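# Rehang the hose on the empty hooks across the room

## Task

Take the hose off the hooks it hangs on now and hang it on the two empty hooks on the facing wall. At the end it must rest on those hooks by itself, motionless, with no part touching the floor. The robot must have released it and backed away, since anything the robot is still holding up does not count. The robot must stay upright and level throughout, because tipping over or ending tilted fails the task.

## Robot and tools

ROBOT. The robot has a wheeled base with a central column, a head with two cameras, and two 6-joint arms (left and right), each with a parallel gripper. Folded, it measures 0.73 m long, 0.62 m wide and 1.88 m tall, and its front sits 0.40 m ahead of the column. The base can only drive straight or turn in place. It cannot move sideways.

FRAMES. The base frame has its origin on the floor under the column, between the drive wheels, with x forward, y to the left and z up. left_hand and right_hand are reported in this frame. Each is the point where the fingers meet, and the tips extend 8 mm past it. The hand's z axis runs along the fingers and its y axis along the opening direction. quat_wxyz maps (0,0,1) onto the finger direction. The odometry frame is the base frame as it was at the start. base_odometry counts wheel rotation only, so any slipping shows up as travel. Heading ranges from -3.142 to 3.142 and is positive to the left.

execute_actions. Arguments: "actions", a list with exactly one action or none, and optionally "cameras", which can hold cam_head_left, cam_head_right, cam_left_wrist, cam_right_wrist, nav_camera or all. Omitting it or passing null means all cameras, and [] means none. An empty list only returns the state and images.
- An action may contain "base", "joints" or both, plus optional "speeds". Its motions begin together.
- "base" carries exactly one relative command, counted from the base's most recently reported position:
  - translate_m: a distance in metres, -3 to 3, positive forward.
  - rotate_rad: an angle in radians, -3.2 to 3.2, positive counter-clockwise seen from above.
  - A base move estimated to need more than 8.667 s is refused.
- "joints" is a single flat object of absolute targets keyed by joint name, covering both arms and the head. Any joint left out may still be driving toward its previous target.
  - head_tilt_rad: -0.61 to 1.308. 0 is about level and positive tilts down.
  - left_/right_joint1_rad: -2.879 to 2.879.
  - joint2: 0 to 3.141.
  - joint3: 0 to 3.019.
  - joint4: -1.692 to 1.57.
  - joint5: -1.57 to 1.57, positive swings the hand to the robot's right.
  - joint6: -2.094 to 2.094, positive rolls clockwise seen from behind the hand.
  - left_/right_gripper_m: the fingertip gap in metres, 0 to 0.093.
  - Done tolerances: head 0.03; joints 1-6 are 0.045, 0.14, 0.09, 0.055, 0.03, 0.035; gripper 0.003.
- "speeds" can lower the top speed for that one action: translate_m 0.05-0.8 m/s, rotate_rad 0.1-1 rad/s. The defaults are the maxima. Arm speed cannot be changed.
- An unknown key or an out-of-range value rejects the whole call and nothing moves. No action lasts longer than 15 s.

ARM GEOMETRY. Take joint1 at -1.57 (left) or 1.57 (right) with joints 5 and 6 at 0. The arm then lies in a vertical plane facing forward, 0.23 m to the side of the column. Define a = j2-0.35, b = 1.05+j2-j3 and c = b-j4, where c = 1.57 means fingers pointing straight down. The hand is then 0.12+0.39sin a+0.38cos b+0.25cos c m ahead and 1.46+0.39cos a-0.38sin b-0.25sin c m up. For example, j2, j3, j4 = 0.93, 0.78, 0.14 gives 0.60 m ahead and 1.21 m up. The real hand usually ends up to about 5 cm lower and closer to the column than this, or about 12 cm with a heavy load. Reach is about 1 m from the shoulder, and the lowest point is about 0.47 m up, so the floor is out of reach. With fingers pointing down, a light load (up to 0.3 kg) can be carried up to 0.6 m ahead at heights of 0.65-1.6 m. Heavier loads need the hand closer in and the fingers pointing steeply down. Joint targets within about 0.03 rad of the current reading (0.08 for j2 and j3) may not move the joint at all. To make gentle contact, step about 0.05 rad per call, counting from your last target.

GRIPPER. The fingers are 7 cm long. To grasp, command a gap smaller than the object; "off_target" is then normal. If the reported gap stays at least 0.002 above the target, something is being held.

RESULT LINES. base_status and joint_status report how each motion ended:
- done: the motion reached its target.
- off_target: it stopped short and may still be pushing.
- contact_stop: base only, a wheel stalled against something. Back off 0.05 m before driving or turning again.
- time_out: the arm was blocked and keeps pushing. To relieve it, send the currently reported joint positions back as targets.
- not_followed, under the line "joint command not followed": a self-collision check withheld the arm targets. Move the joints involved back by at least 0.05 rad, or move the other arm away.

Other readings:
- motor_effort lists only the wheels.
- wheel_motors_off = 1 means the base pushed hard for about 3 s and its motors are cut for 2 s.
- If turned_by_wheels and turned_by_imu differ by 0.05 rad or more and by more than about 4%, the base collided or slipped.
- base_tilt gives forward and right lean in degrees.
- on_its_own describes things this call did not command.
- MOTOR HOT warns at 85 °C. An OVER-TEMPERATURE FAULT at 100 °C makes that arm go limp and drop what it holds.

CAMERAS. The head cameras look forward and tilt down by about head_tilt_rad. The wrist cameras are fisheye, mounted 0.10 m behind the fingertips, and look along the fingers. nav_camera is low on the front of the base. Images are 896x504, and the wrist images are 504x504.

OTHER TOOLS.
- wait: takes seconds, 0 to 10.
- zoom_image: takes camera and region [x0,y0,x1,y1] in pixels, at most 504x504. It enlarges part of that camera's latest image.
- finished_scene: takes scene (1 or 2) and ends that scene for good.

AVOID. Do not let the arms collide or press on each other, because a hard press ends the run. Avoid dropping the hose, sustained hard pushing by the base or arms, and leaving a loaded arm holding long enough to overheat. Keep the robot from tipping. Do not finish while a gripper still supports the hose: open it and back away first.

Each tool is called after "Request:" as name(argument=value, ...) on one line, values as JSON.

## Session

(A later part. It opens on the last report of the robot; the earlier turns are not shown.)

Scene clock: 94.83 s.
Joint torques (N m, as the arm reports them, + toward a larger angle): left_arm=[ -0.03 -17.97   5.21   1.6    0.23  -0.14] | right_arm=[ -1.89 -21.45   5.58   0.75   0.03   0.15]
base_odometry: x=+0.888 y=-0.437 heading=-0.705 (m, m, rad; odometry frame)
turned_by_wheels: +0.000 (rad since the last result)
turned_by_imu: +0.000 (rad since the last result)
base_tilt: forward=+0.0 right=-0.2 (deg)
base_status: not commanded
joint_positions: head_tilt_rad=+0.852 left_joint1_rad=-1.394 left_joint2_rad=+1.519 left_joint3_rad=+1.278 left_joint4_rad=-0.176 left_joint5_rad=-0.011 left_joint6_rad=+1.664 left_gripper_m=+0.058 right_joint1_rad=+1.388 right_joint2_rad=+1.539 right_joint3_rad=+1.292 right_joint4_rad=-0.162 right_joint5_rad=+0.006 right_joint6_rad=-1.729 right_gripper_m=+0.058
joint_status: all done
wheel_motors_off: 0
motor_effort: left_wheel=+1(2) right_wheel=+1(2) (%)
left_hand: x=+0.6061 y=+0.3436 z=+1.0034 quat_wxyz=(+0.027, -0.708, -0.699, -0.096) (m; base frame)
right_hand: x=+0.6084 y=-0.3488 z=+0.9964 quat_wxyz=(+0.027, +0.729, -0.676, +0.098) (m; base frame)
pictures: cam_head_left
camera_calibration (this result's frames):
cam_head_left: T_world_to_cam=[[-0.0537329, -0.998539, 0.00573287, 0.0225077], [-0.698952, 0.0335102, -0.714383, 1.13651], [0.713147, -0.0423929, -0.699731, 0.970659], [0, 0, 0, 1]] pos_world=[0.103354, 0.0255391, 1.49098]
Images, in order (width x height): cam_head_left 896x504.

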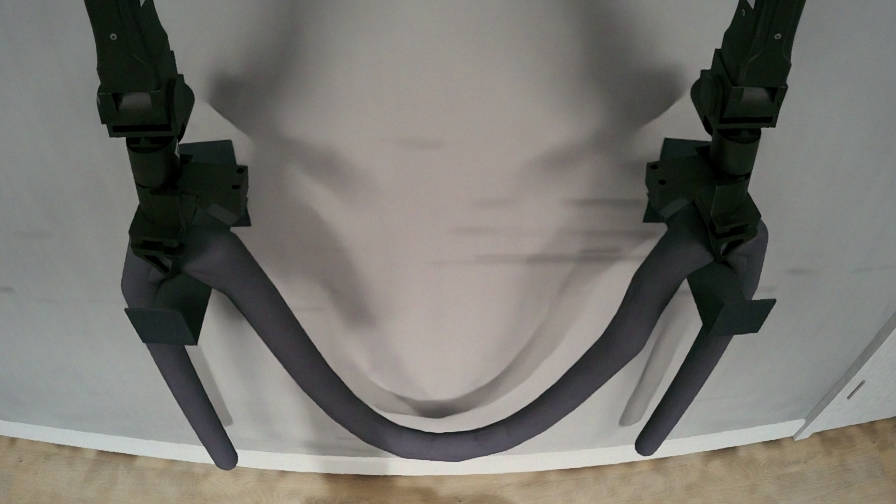

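Request:
execute_actions(actions=[{"joints":{"left_joint2_rad":1.56,"right_joint2_rad":1.57}}], cameras=[])

Request:
execute_actions(actions=[{"joints":{"left_gripper_m":0.093,"right_gripper_m":0.093}}], cameras=[])

Request:
execute_actions(actions=[{"joints":{"left_joint2_rad":1.46,"right_joint2_rad":1.47,"left_joint4_rad":-0.27,"right_joint4_rad":-0.27}}], cameras=[])

Request:
execute_actions(actions=[{"joints":{"left_joint2_rad":1.30,"right_joint2_rad":1.31,"left_joint4_rad":-0.42,"right_joint4_rad":-0.42}}], cameras=["cam_head_left"])

Request:
execute_actions(actions=[{"base":{"translate_m":-0.8},"joints":{"head_tilt_rad":0.6}}], cameras=["cam_head_left"])

Scene clock: 100.03 s.
Joint torques (N m, as the arm reports them, + toward a larger angle): left_arm=[ -0.18 -16.16   4.28   1.2    0.37  -0.14] | right_arm=[ -1.6  -18.68   4.84   0.7    0.02   0.15]
base_odometry: x=+0.888 y=-0.437 heading=-0.705 (m, m, rad; odometry frame)
turned_by_wheels: +0.000 (rad since the last result)
turned_by_imu: +0.000 (rad since the last result)
base_tilt: forward=+0.1 right=-0.2 (deg)
base_status: not commanded
joint_positions: head_tilt_rad=+0.852 left_joint1_rad=-1.388 left_joint2_rad=+1.548 left_joint3_rad=+1.288 left_joint4_rad=-0.169 left_joint5_rad=-0.015 left_joint6_rad=+1.664 left_gripper_m=+0.058 right_joint1_rad=+1.386 right_joint2_rad=+1.549 right_joint3_rad=+1.300 right_joint4_rad=-0.162 right_joint5_rad=+0.006 right_joint6_rad=-1.729 right_gripper_m=+0.058
joint_status: all done
wheel_motors_off: 0
motor_effort: left_wheel=-1(1) right_wheel=+1(1) (%)
left_hand: x=+0.5992 y=+0.3497 z=+0.9912 quat_wxyz=(+0.034, -0.707, -0.701, -0.094) (m; base frame)
right_hand: x=+0.6086 y=-0.3512 z=+0.9931 quat_wxyz=(+0.029, +0.729, -0.677, +0.098) (m; base frame)
pictures: none
No camera images: the call's "cameras" was empty. Leave "cameras" out to get every camera's image.

Scene clock: 100.70 s.
Joint torques (N m, as the arm reports them, + toward a larger angle): left_arm=[ -0.66 -16.2    4.23   1.21   0.14  -0.15] | right_arm=[ -1.74 -18.43   4.84   0.76   0.04   0.14]
base_odometry: x=+0.888 y=-0.437 heading=-0.705 (m, m, rad; odometry frame)
turned_by_wheels: +0.000 (rad since the last result)
turned_by_imu: +0.000 (rad since the last result)
base_tilt: forward=+0.1 right=-0.2 (deg)
base_status: not commanded
joint_positions: head_tilt_rad=+0.852 left_joint1_rad=-1.388 left_joint2_rad=+1.548 left_joint3_rad=+1.288 left_joint4_rad=-0.169 left_joint5_rad=-0.009 left_joint6_rad=+1.664 left_gripper_m=+0.093 right_joint1_rad=+1.386 right_joint2_rad=+1.549 right_joint3_rad=+1.300 right_joint4_rad=-0.162 right_joint5_rad=+0.006 right_joint6_rad=-1.729 right_gripper_m=+0.093
joint_status: all done
wheel_motors_off: 0
motor_effort: left_wheel=+0(2) right_wheel=+1(3) (%)
left_hand: x=+0.5993 y=+0.3487 z=+0.9910 quat_wxyz=(+0.032, -0.707, -0.701, -0.092) (m; base frame)
right_hand: x=+0.6083 y=-0.3512 z=+0.9927 quat_wxyz=(+0.029, +0.729, -0.677, +0.098) (m; base frame)
pictures: none
No camera images: the call's "cameras" was empty. Leave "cameras" out to get every camera's image.

Scene clock: 101.67 s.
Joint torques (N m, as the arm reports them, + toward a larger angle): left_arm=[ -0.57 -17.18   5.24   0.31   0.14  -0.14] | right_arm=[ -1.9  -20.83   5.61   0.45   0.04   0.15]
base_odometry: x=+0.888 y=-0.437 heading=-0.705 (m, m, rad; odometry frame)
turned_by_wheels: +0.000 (rad since the last result)
turned_by_imu: +0.000 (rad since the last result)
base_tilt: forward=+0.0 right=-0.2 (deg)
base_status: not commanded
joint_positions: head_tilt_rad=+0.852 left_joint1_rad=-1.388 left_joint2_rad=+1.456 left_joint3_rad=+1.288 left_joint4_rad=-0.257 left_joint5_rad=-0.009 left_joint6_rad=+1.664 left_gripper_m=+0.093 right_joint1_rad=+1.386 right_joint2_rad=+1.469 right_joint3_rad=+1.300 right_joint4_rad=-0.267 right_joint5_rad=+0.006 right_joint6_rad=-1.729 right_gripper_m=+0.093
joint_status: all done
wheel_motors_off: 0
motor_effort: left_wheel=-2(2) right_wheel=+2(2) (%)
left_hand: x=+0.6200 y=+0.3437 z=+1.0341 quat_wxyz=(+0.031, -0.707, -0.700, -0.094) (m; base frame)
right_hand: x=+0.6194 y=-0.3463 z=+1.0297 quat_wxyz=(+0.036, +0.729, -0.678, +0.088) (m; base frame)
pictures: none
No camera images: the call's "cameras" was empty. Leave "cameras" out to get every camera's image.

Scene clock: 102.73 s.
Joint torques (N m, as the arm reports them, + toward a larger angle): left_arm=[ -0.73 -16.42   6.42   0.24   0.13  -0.15] | right_arm=[ -1.07 -19.33   6.74   0.53   0.05   0.17]
base_odometry: x=+0.888 y=-0.437 heading=-0.705 (m, m, rad; odometry frame)
turned_by_wheels: +0.000 (rad since the last result)
turned_by_imu: +0.000 (rad since the last result)
base_tilt: forward=+0.0 right=-0.1 (deg)
base_status: not commanded
joint_positions: head_tilt_rad=+0.852 left_joint1_rad=-1.388 left_joint2_rad=+1.282 left_joint3_rad=+1.292 left_joint4_rad=-0.406 left_joint5_rad=-0.009 left_joint6_rad=+1.664 left_gripper_m=+0.093 right_joint1_rad=+1.386 right_joint2_rad=+1.292 right_joint3_rad=+1.305 right_joint4_rad=-0.416 right_joint5_rad=+0.006 right_joint6_rad=-1.729 right_gripper_m=+0.093
joint_status: all done
wheel_motors_off: 0
motor_effort: left_wheel=-1(3) right_wheel=+2(3) (%)
left_hand: x=+0.6540 y=+0.3331 z=+1.1202 quat_wxyz=(+0.021, -0.707, -0.699, -0.105) (m; base frame)
right_hand: x=+0.6559 y=-0.3354 z=+1.1181 quat_wxyz=(+0.026, +0.729, -0.676, +0.101) (m; base frame)
pictures: cam_head_left
camera_calibration (this result's frames):
cam_head_left: T_world_to_cam=[[-0.0537329, -0.998539, 0.00573287, 0.0225077], [-0.698952, 0.0335102, -0.714383, 1.13651], [0.713147, -0.0423929, -0.699731, 0.970658], [0, 0, 0, 1]] pos_world=[0.103354, 0.0255391, 1.49098]
Images, in order (width x height): cam_head_left 896x504.

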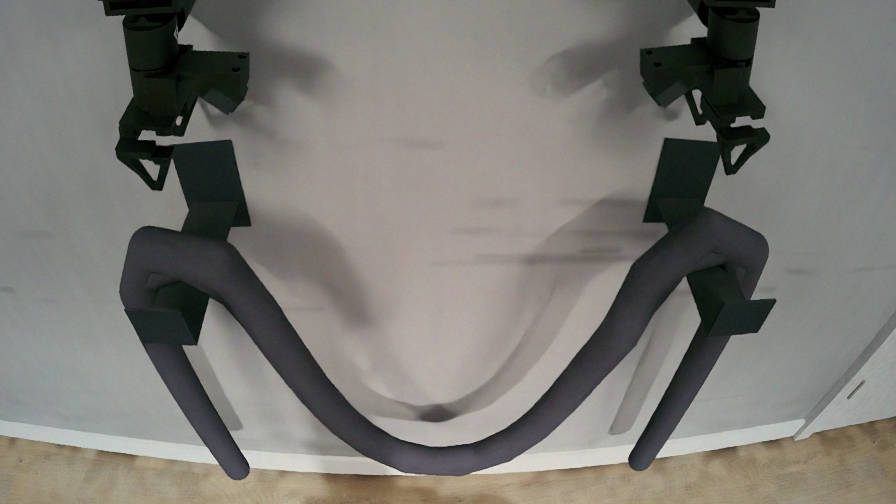

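Scene clock: 105.80 s.
Joint torques (N m, as the arm reports them, + toward a larger angle): left_arm=[ -0.67 -16.49   6.47   0.4    0.14  -0.15] | right_arm=[ -0.94 -20.03   6.73   0.55   0.02   0.15]
base_odometry: x=+0.279 y=+0.081 heading=-0.705 (m, m, rad; odometry frame)
turned_by_wheels: +0.000 (rad since the last result)
turned_by_imu: -0.001 (rad since the last result)
base_tilt: forward=+0.0 right=-0.2 (deg)
base_status: done
joint_positions: head_tilt_rad=+0.617 left_joint1_rad=-1.388 left_joint2_rad=+1.284 left_joint3_rad=+1.291 left_joint4_rad=-0.407 left_joint5_rad=-0.009 left_joint6_rad=+1.664 left_gripper_m=+0.093 right_joint1_rad=+1.385 right_joint2_rad=+1.294 right_joint3_rad=+1.305 right_joint4_rad=-0.418 right_joint5_rad=+0.006 right_joint6_rad=-1.729 right_gripper_m=+0.093
joint_status: all done
wheel_motors_off: 0
motor_effort: left_wheel=+0(38) right_wheel=+0(59) (%)
left_hand: x=+0.6524 y=+0.3331 z=+1.1188 quat_wxyz=(+0.023, -0.707, -0.699, -0.103) (m; base frame)
right_hand: x=+0.6545 y=-0.3357 z=+1.1168 quat_wxyz=(+0.028, +0.729, -0.677, +0.100) (m; base frame)
pictures: cam_head_left
camera_calibration (this result's frames):
cam_head_left: T_world_to_cam=[[-0.0535874, -0.998539, -0.00696242, 0.0420512], [-0.512979, 0.0335102, -0.857747, 1.34799], [0.856727, -0.0423929, -0.514026, 0.677493], [0, 0, 0, 1]] pos_world=[0.113319, 0.0255391, 1.50478]
Images, in order (width x height): cam_head_left 896x504.

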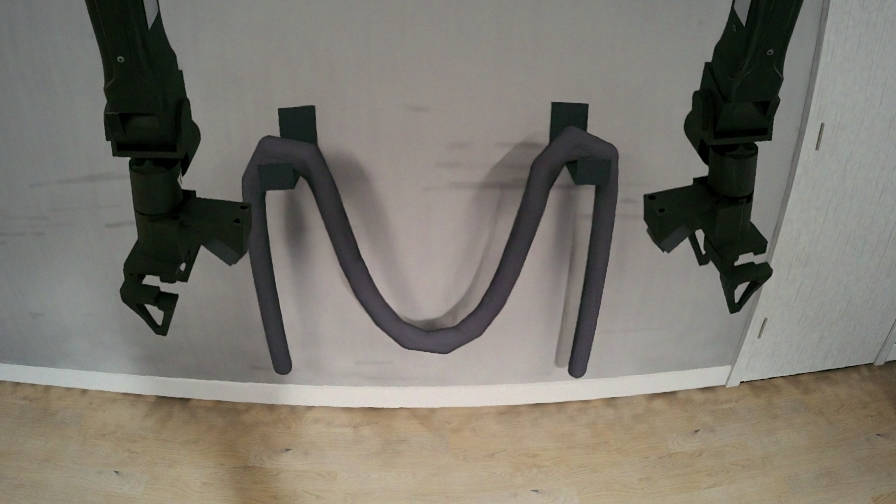

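Request:
wait(seconds=4)

Request:
finished_scene(scene=1)

Scene clock: 111.00 s.
Joint torques (N m, as the arm reports them, + toward a larger angle): left_arm=[ -1.05 -16.11   6.55   0.35   0.13  -0.16] | right_arm=[ -1.23 -19.9    6.76   0.57   0.02   0.16]
base_odometry: x=+0.279 y=+0.081 heading=-0.705 (m, m, rad; odometry frame)
turned_by_wheels: +0.000 (rad since the last result)
turned_by_imu: +0.000 (rad since the last result)
base_tilt: forward=+0.0 right=-0.2 (deg)
base_status: done
joint_positions: head_tilt_rad=+0.617 left_joint1_rad=-1.388 left_joint2_rad=+1.284 left_joint3_rad=+1.291 left_joint4_rad=-0.407 left_joint5_rad=-0.009 left_joint6_rad=+1.664 left_gripper_m=+0.093 right_joint1_rad=+1.385 right_joint2_rad=+1.294 right_joint3_rad=+1.305 right_joint4_rad=-0.418 right_joint5_rad=+0.006 right_joint6_rad=-1.729 right_gripper_m=+0.093
joint_status: all done
wheel_motors_off: 0
motor_effort: left_wheel=+0(38) right_wheel=+0(59) (%)
left_hand: x=+0.6524 y=+0.3331 z=+1.1188 quat_wxyz=(+0.023, -0.707, -0.699, -0.103) (m; base frame)
right_hand: x=+0.6545 y=-0.3357 z=+1.1168 quat_wxyz=(+0.028, +0.729, -0.677, +0.100) (m; base frame)
wait: 4.00 s; at rest from the start
pictures: cam_head_left, cam_head_right, cam_left_wrist, cam_right_wrist, nav_camera
camera_calibration (this result's frames):
cam_head_left: T_world_to_cam=[[-0.0535874, -0.998539, -0.00696242, 0.0420512], [-0.512979, 0.0335102, -0.857747, 1.34799], [0.856727, -0.0423929, -0.514026, 0.677493], [0, 0, 0, 1]] pos_world=[0.113319, 0.0255391, 1.50478]
cam_head_right: T_world_to_cam=[[-0.0645714, -0.997861, 0.0102047, -0.0492498], [-0.523018, 0.0251319, -0.851951, 1.34013], [0.849872, -0.0603489, -0.523522, 0.69346], [0, 0, 0, 1]] pos_world=[0.108381, -0.0409749, 1.50527]
cam_left_wrist: T_world_to_cam=[[-0.994455, 0.0198984, -0.103268, 0.753795], [-0.0610188, 0.690587, 0.720671, -0.989814], [0.0856554, 0.722976, -0.685543, 0.592926], [0, 0, 0, 1]] pos_world=[0.63843, 0.239881, 1.19765]
cam_right_wrist: T_world_to_cam=[[0.991375, 0.0857885, 0.0990797, -0.732995], [-0.0137962, -0.683481, 0.729837, -1.03162], [0.130331, -0.724909, -0.676403, 0.553285], [0, 0, 0, 1]] pos_world=[0.64033, -0.241129, 1.19978]
Images, in order (width x height): cam_head_left 896x504, cam_head_right 896x504, cam_left_wrist 504x504, cam_right_wrist 504x504, nav_camera 896x504.

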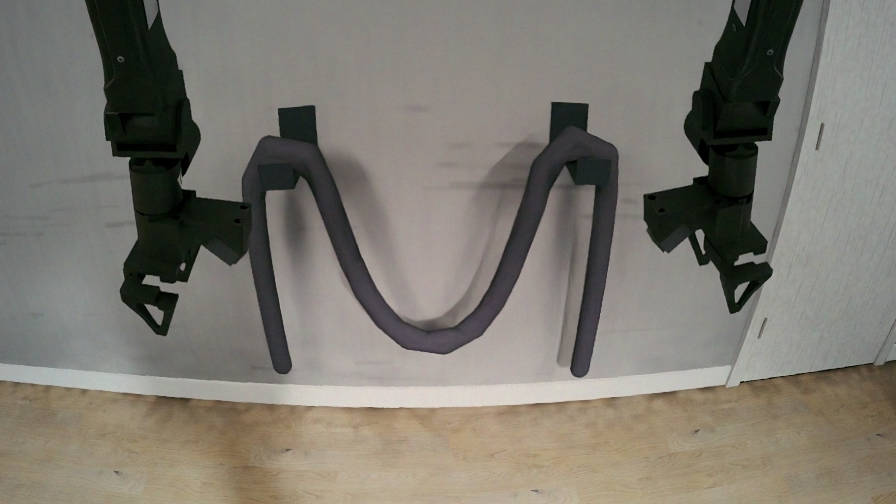

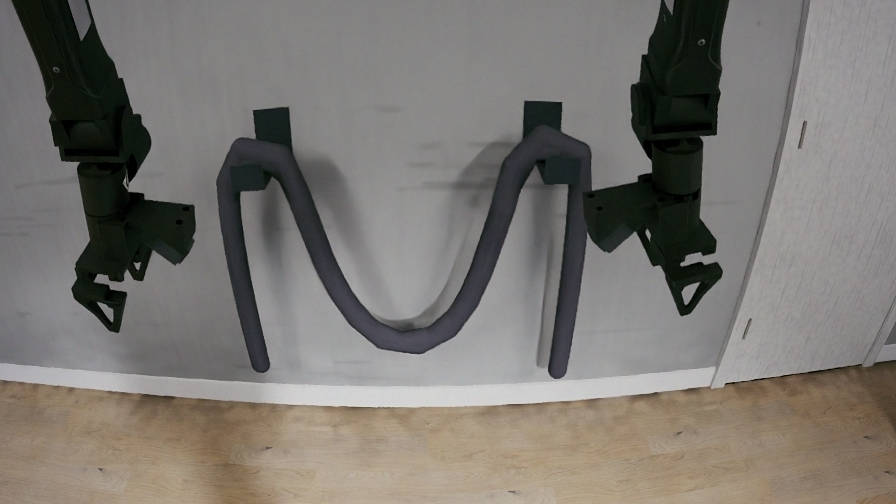

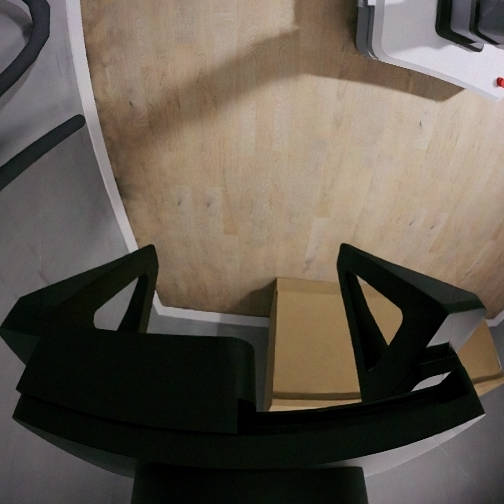

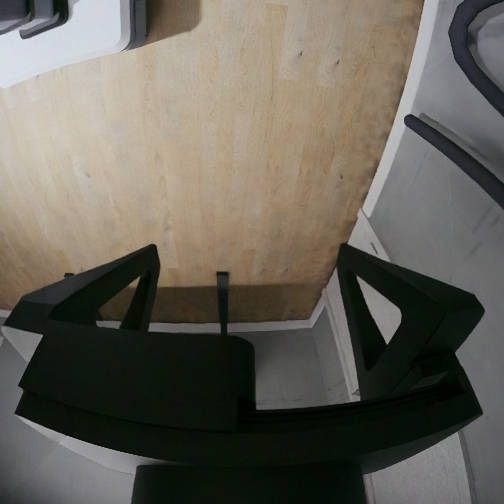

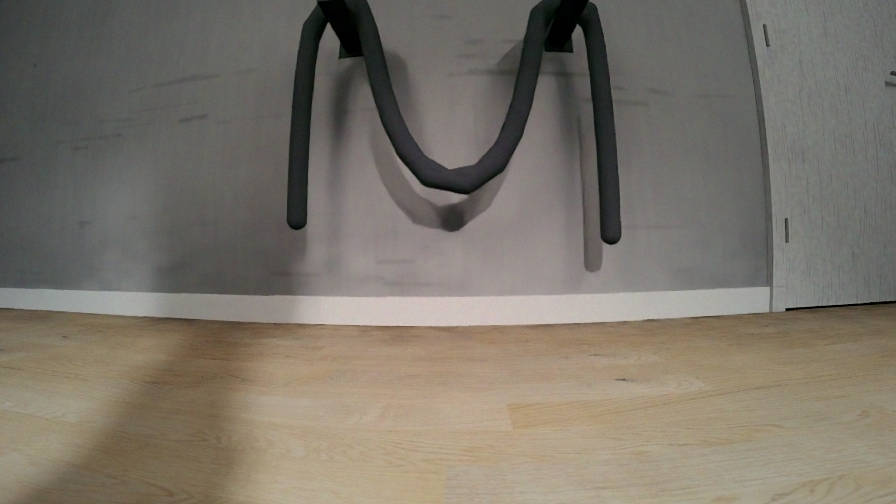

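The scene is finished: the task was done.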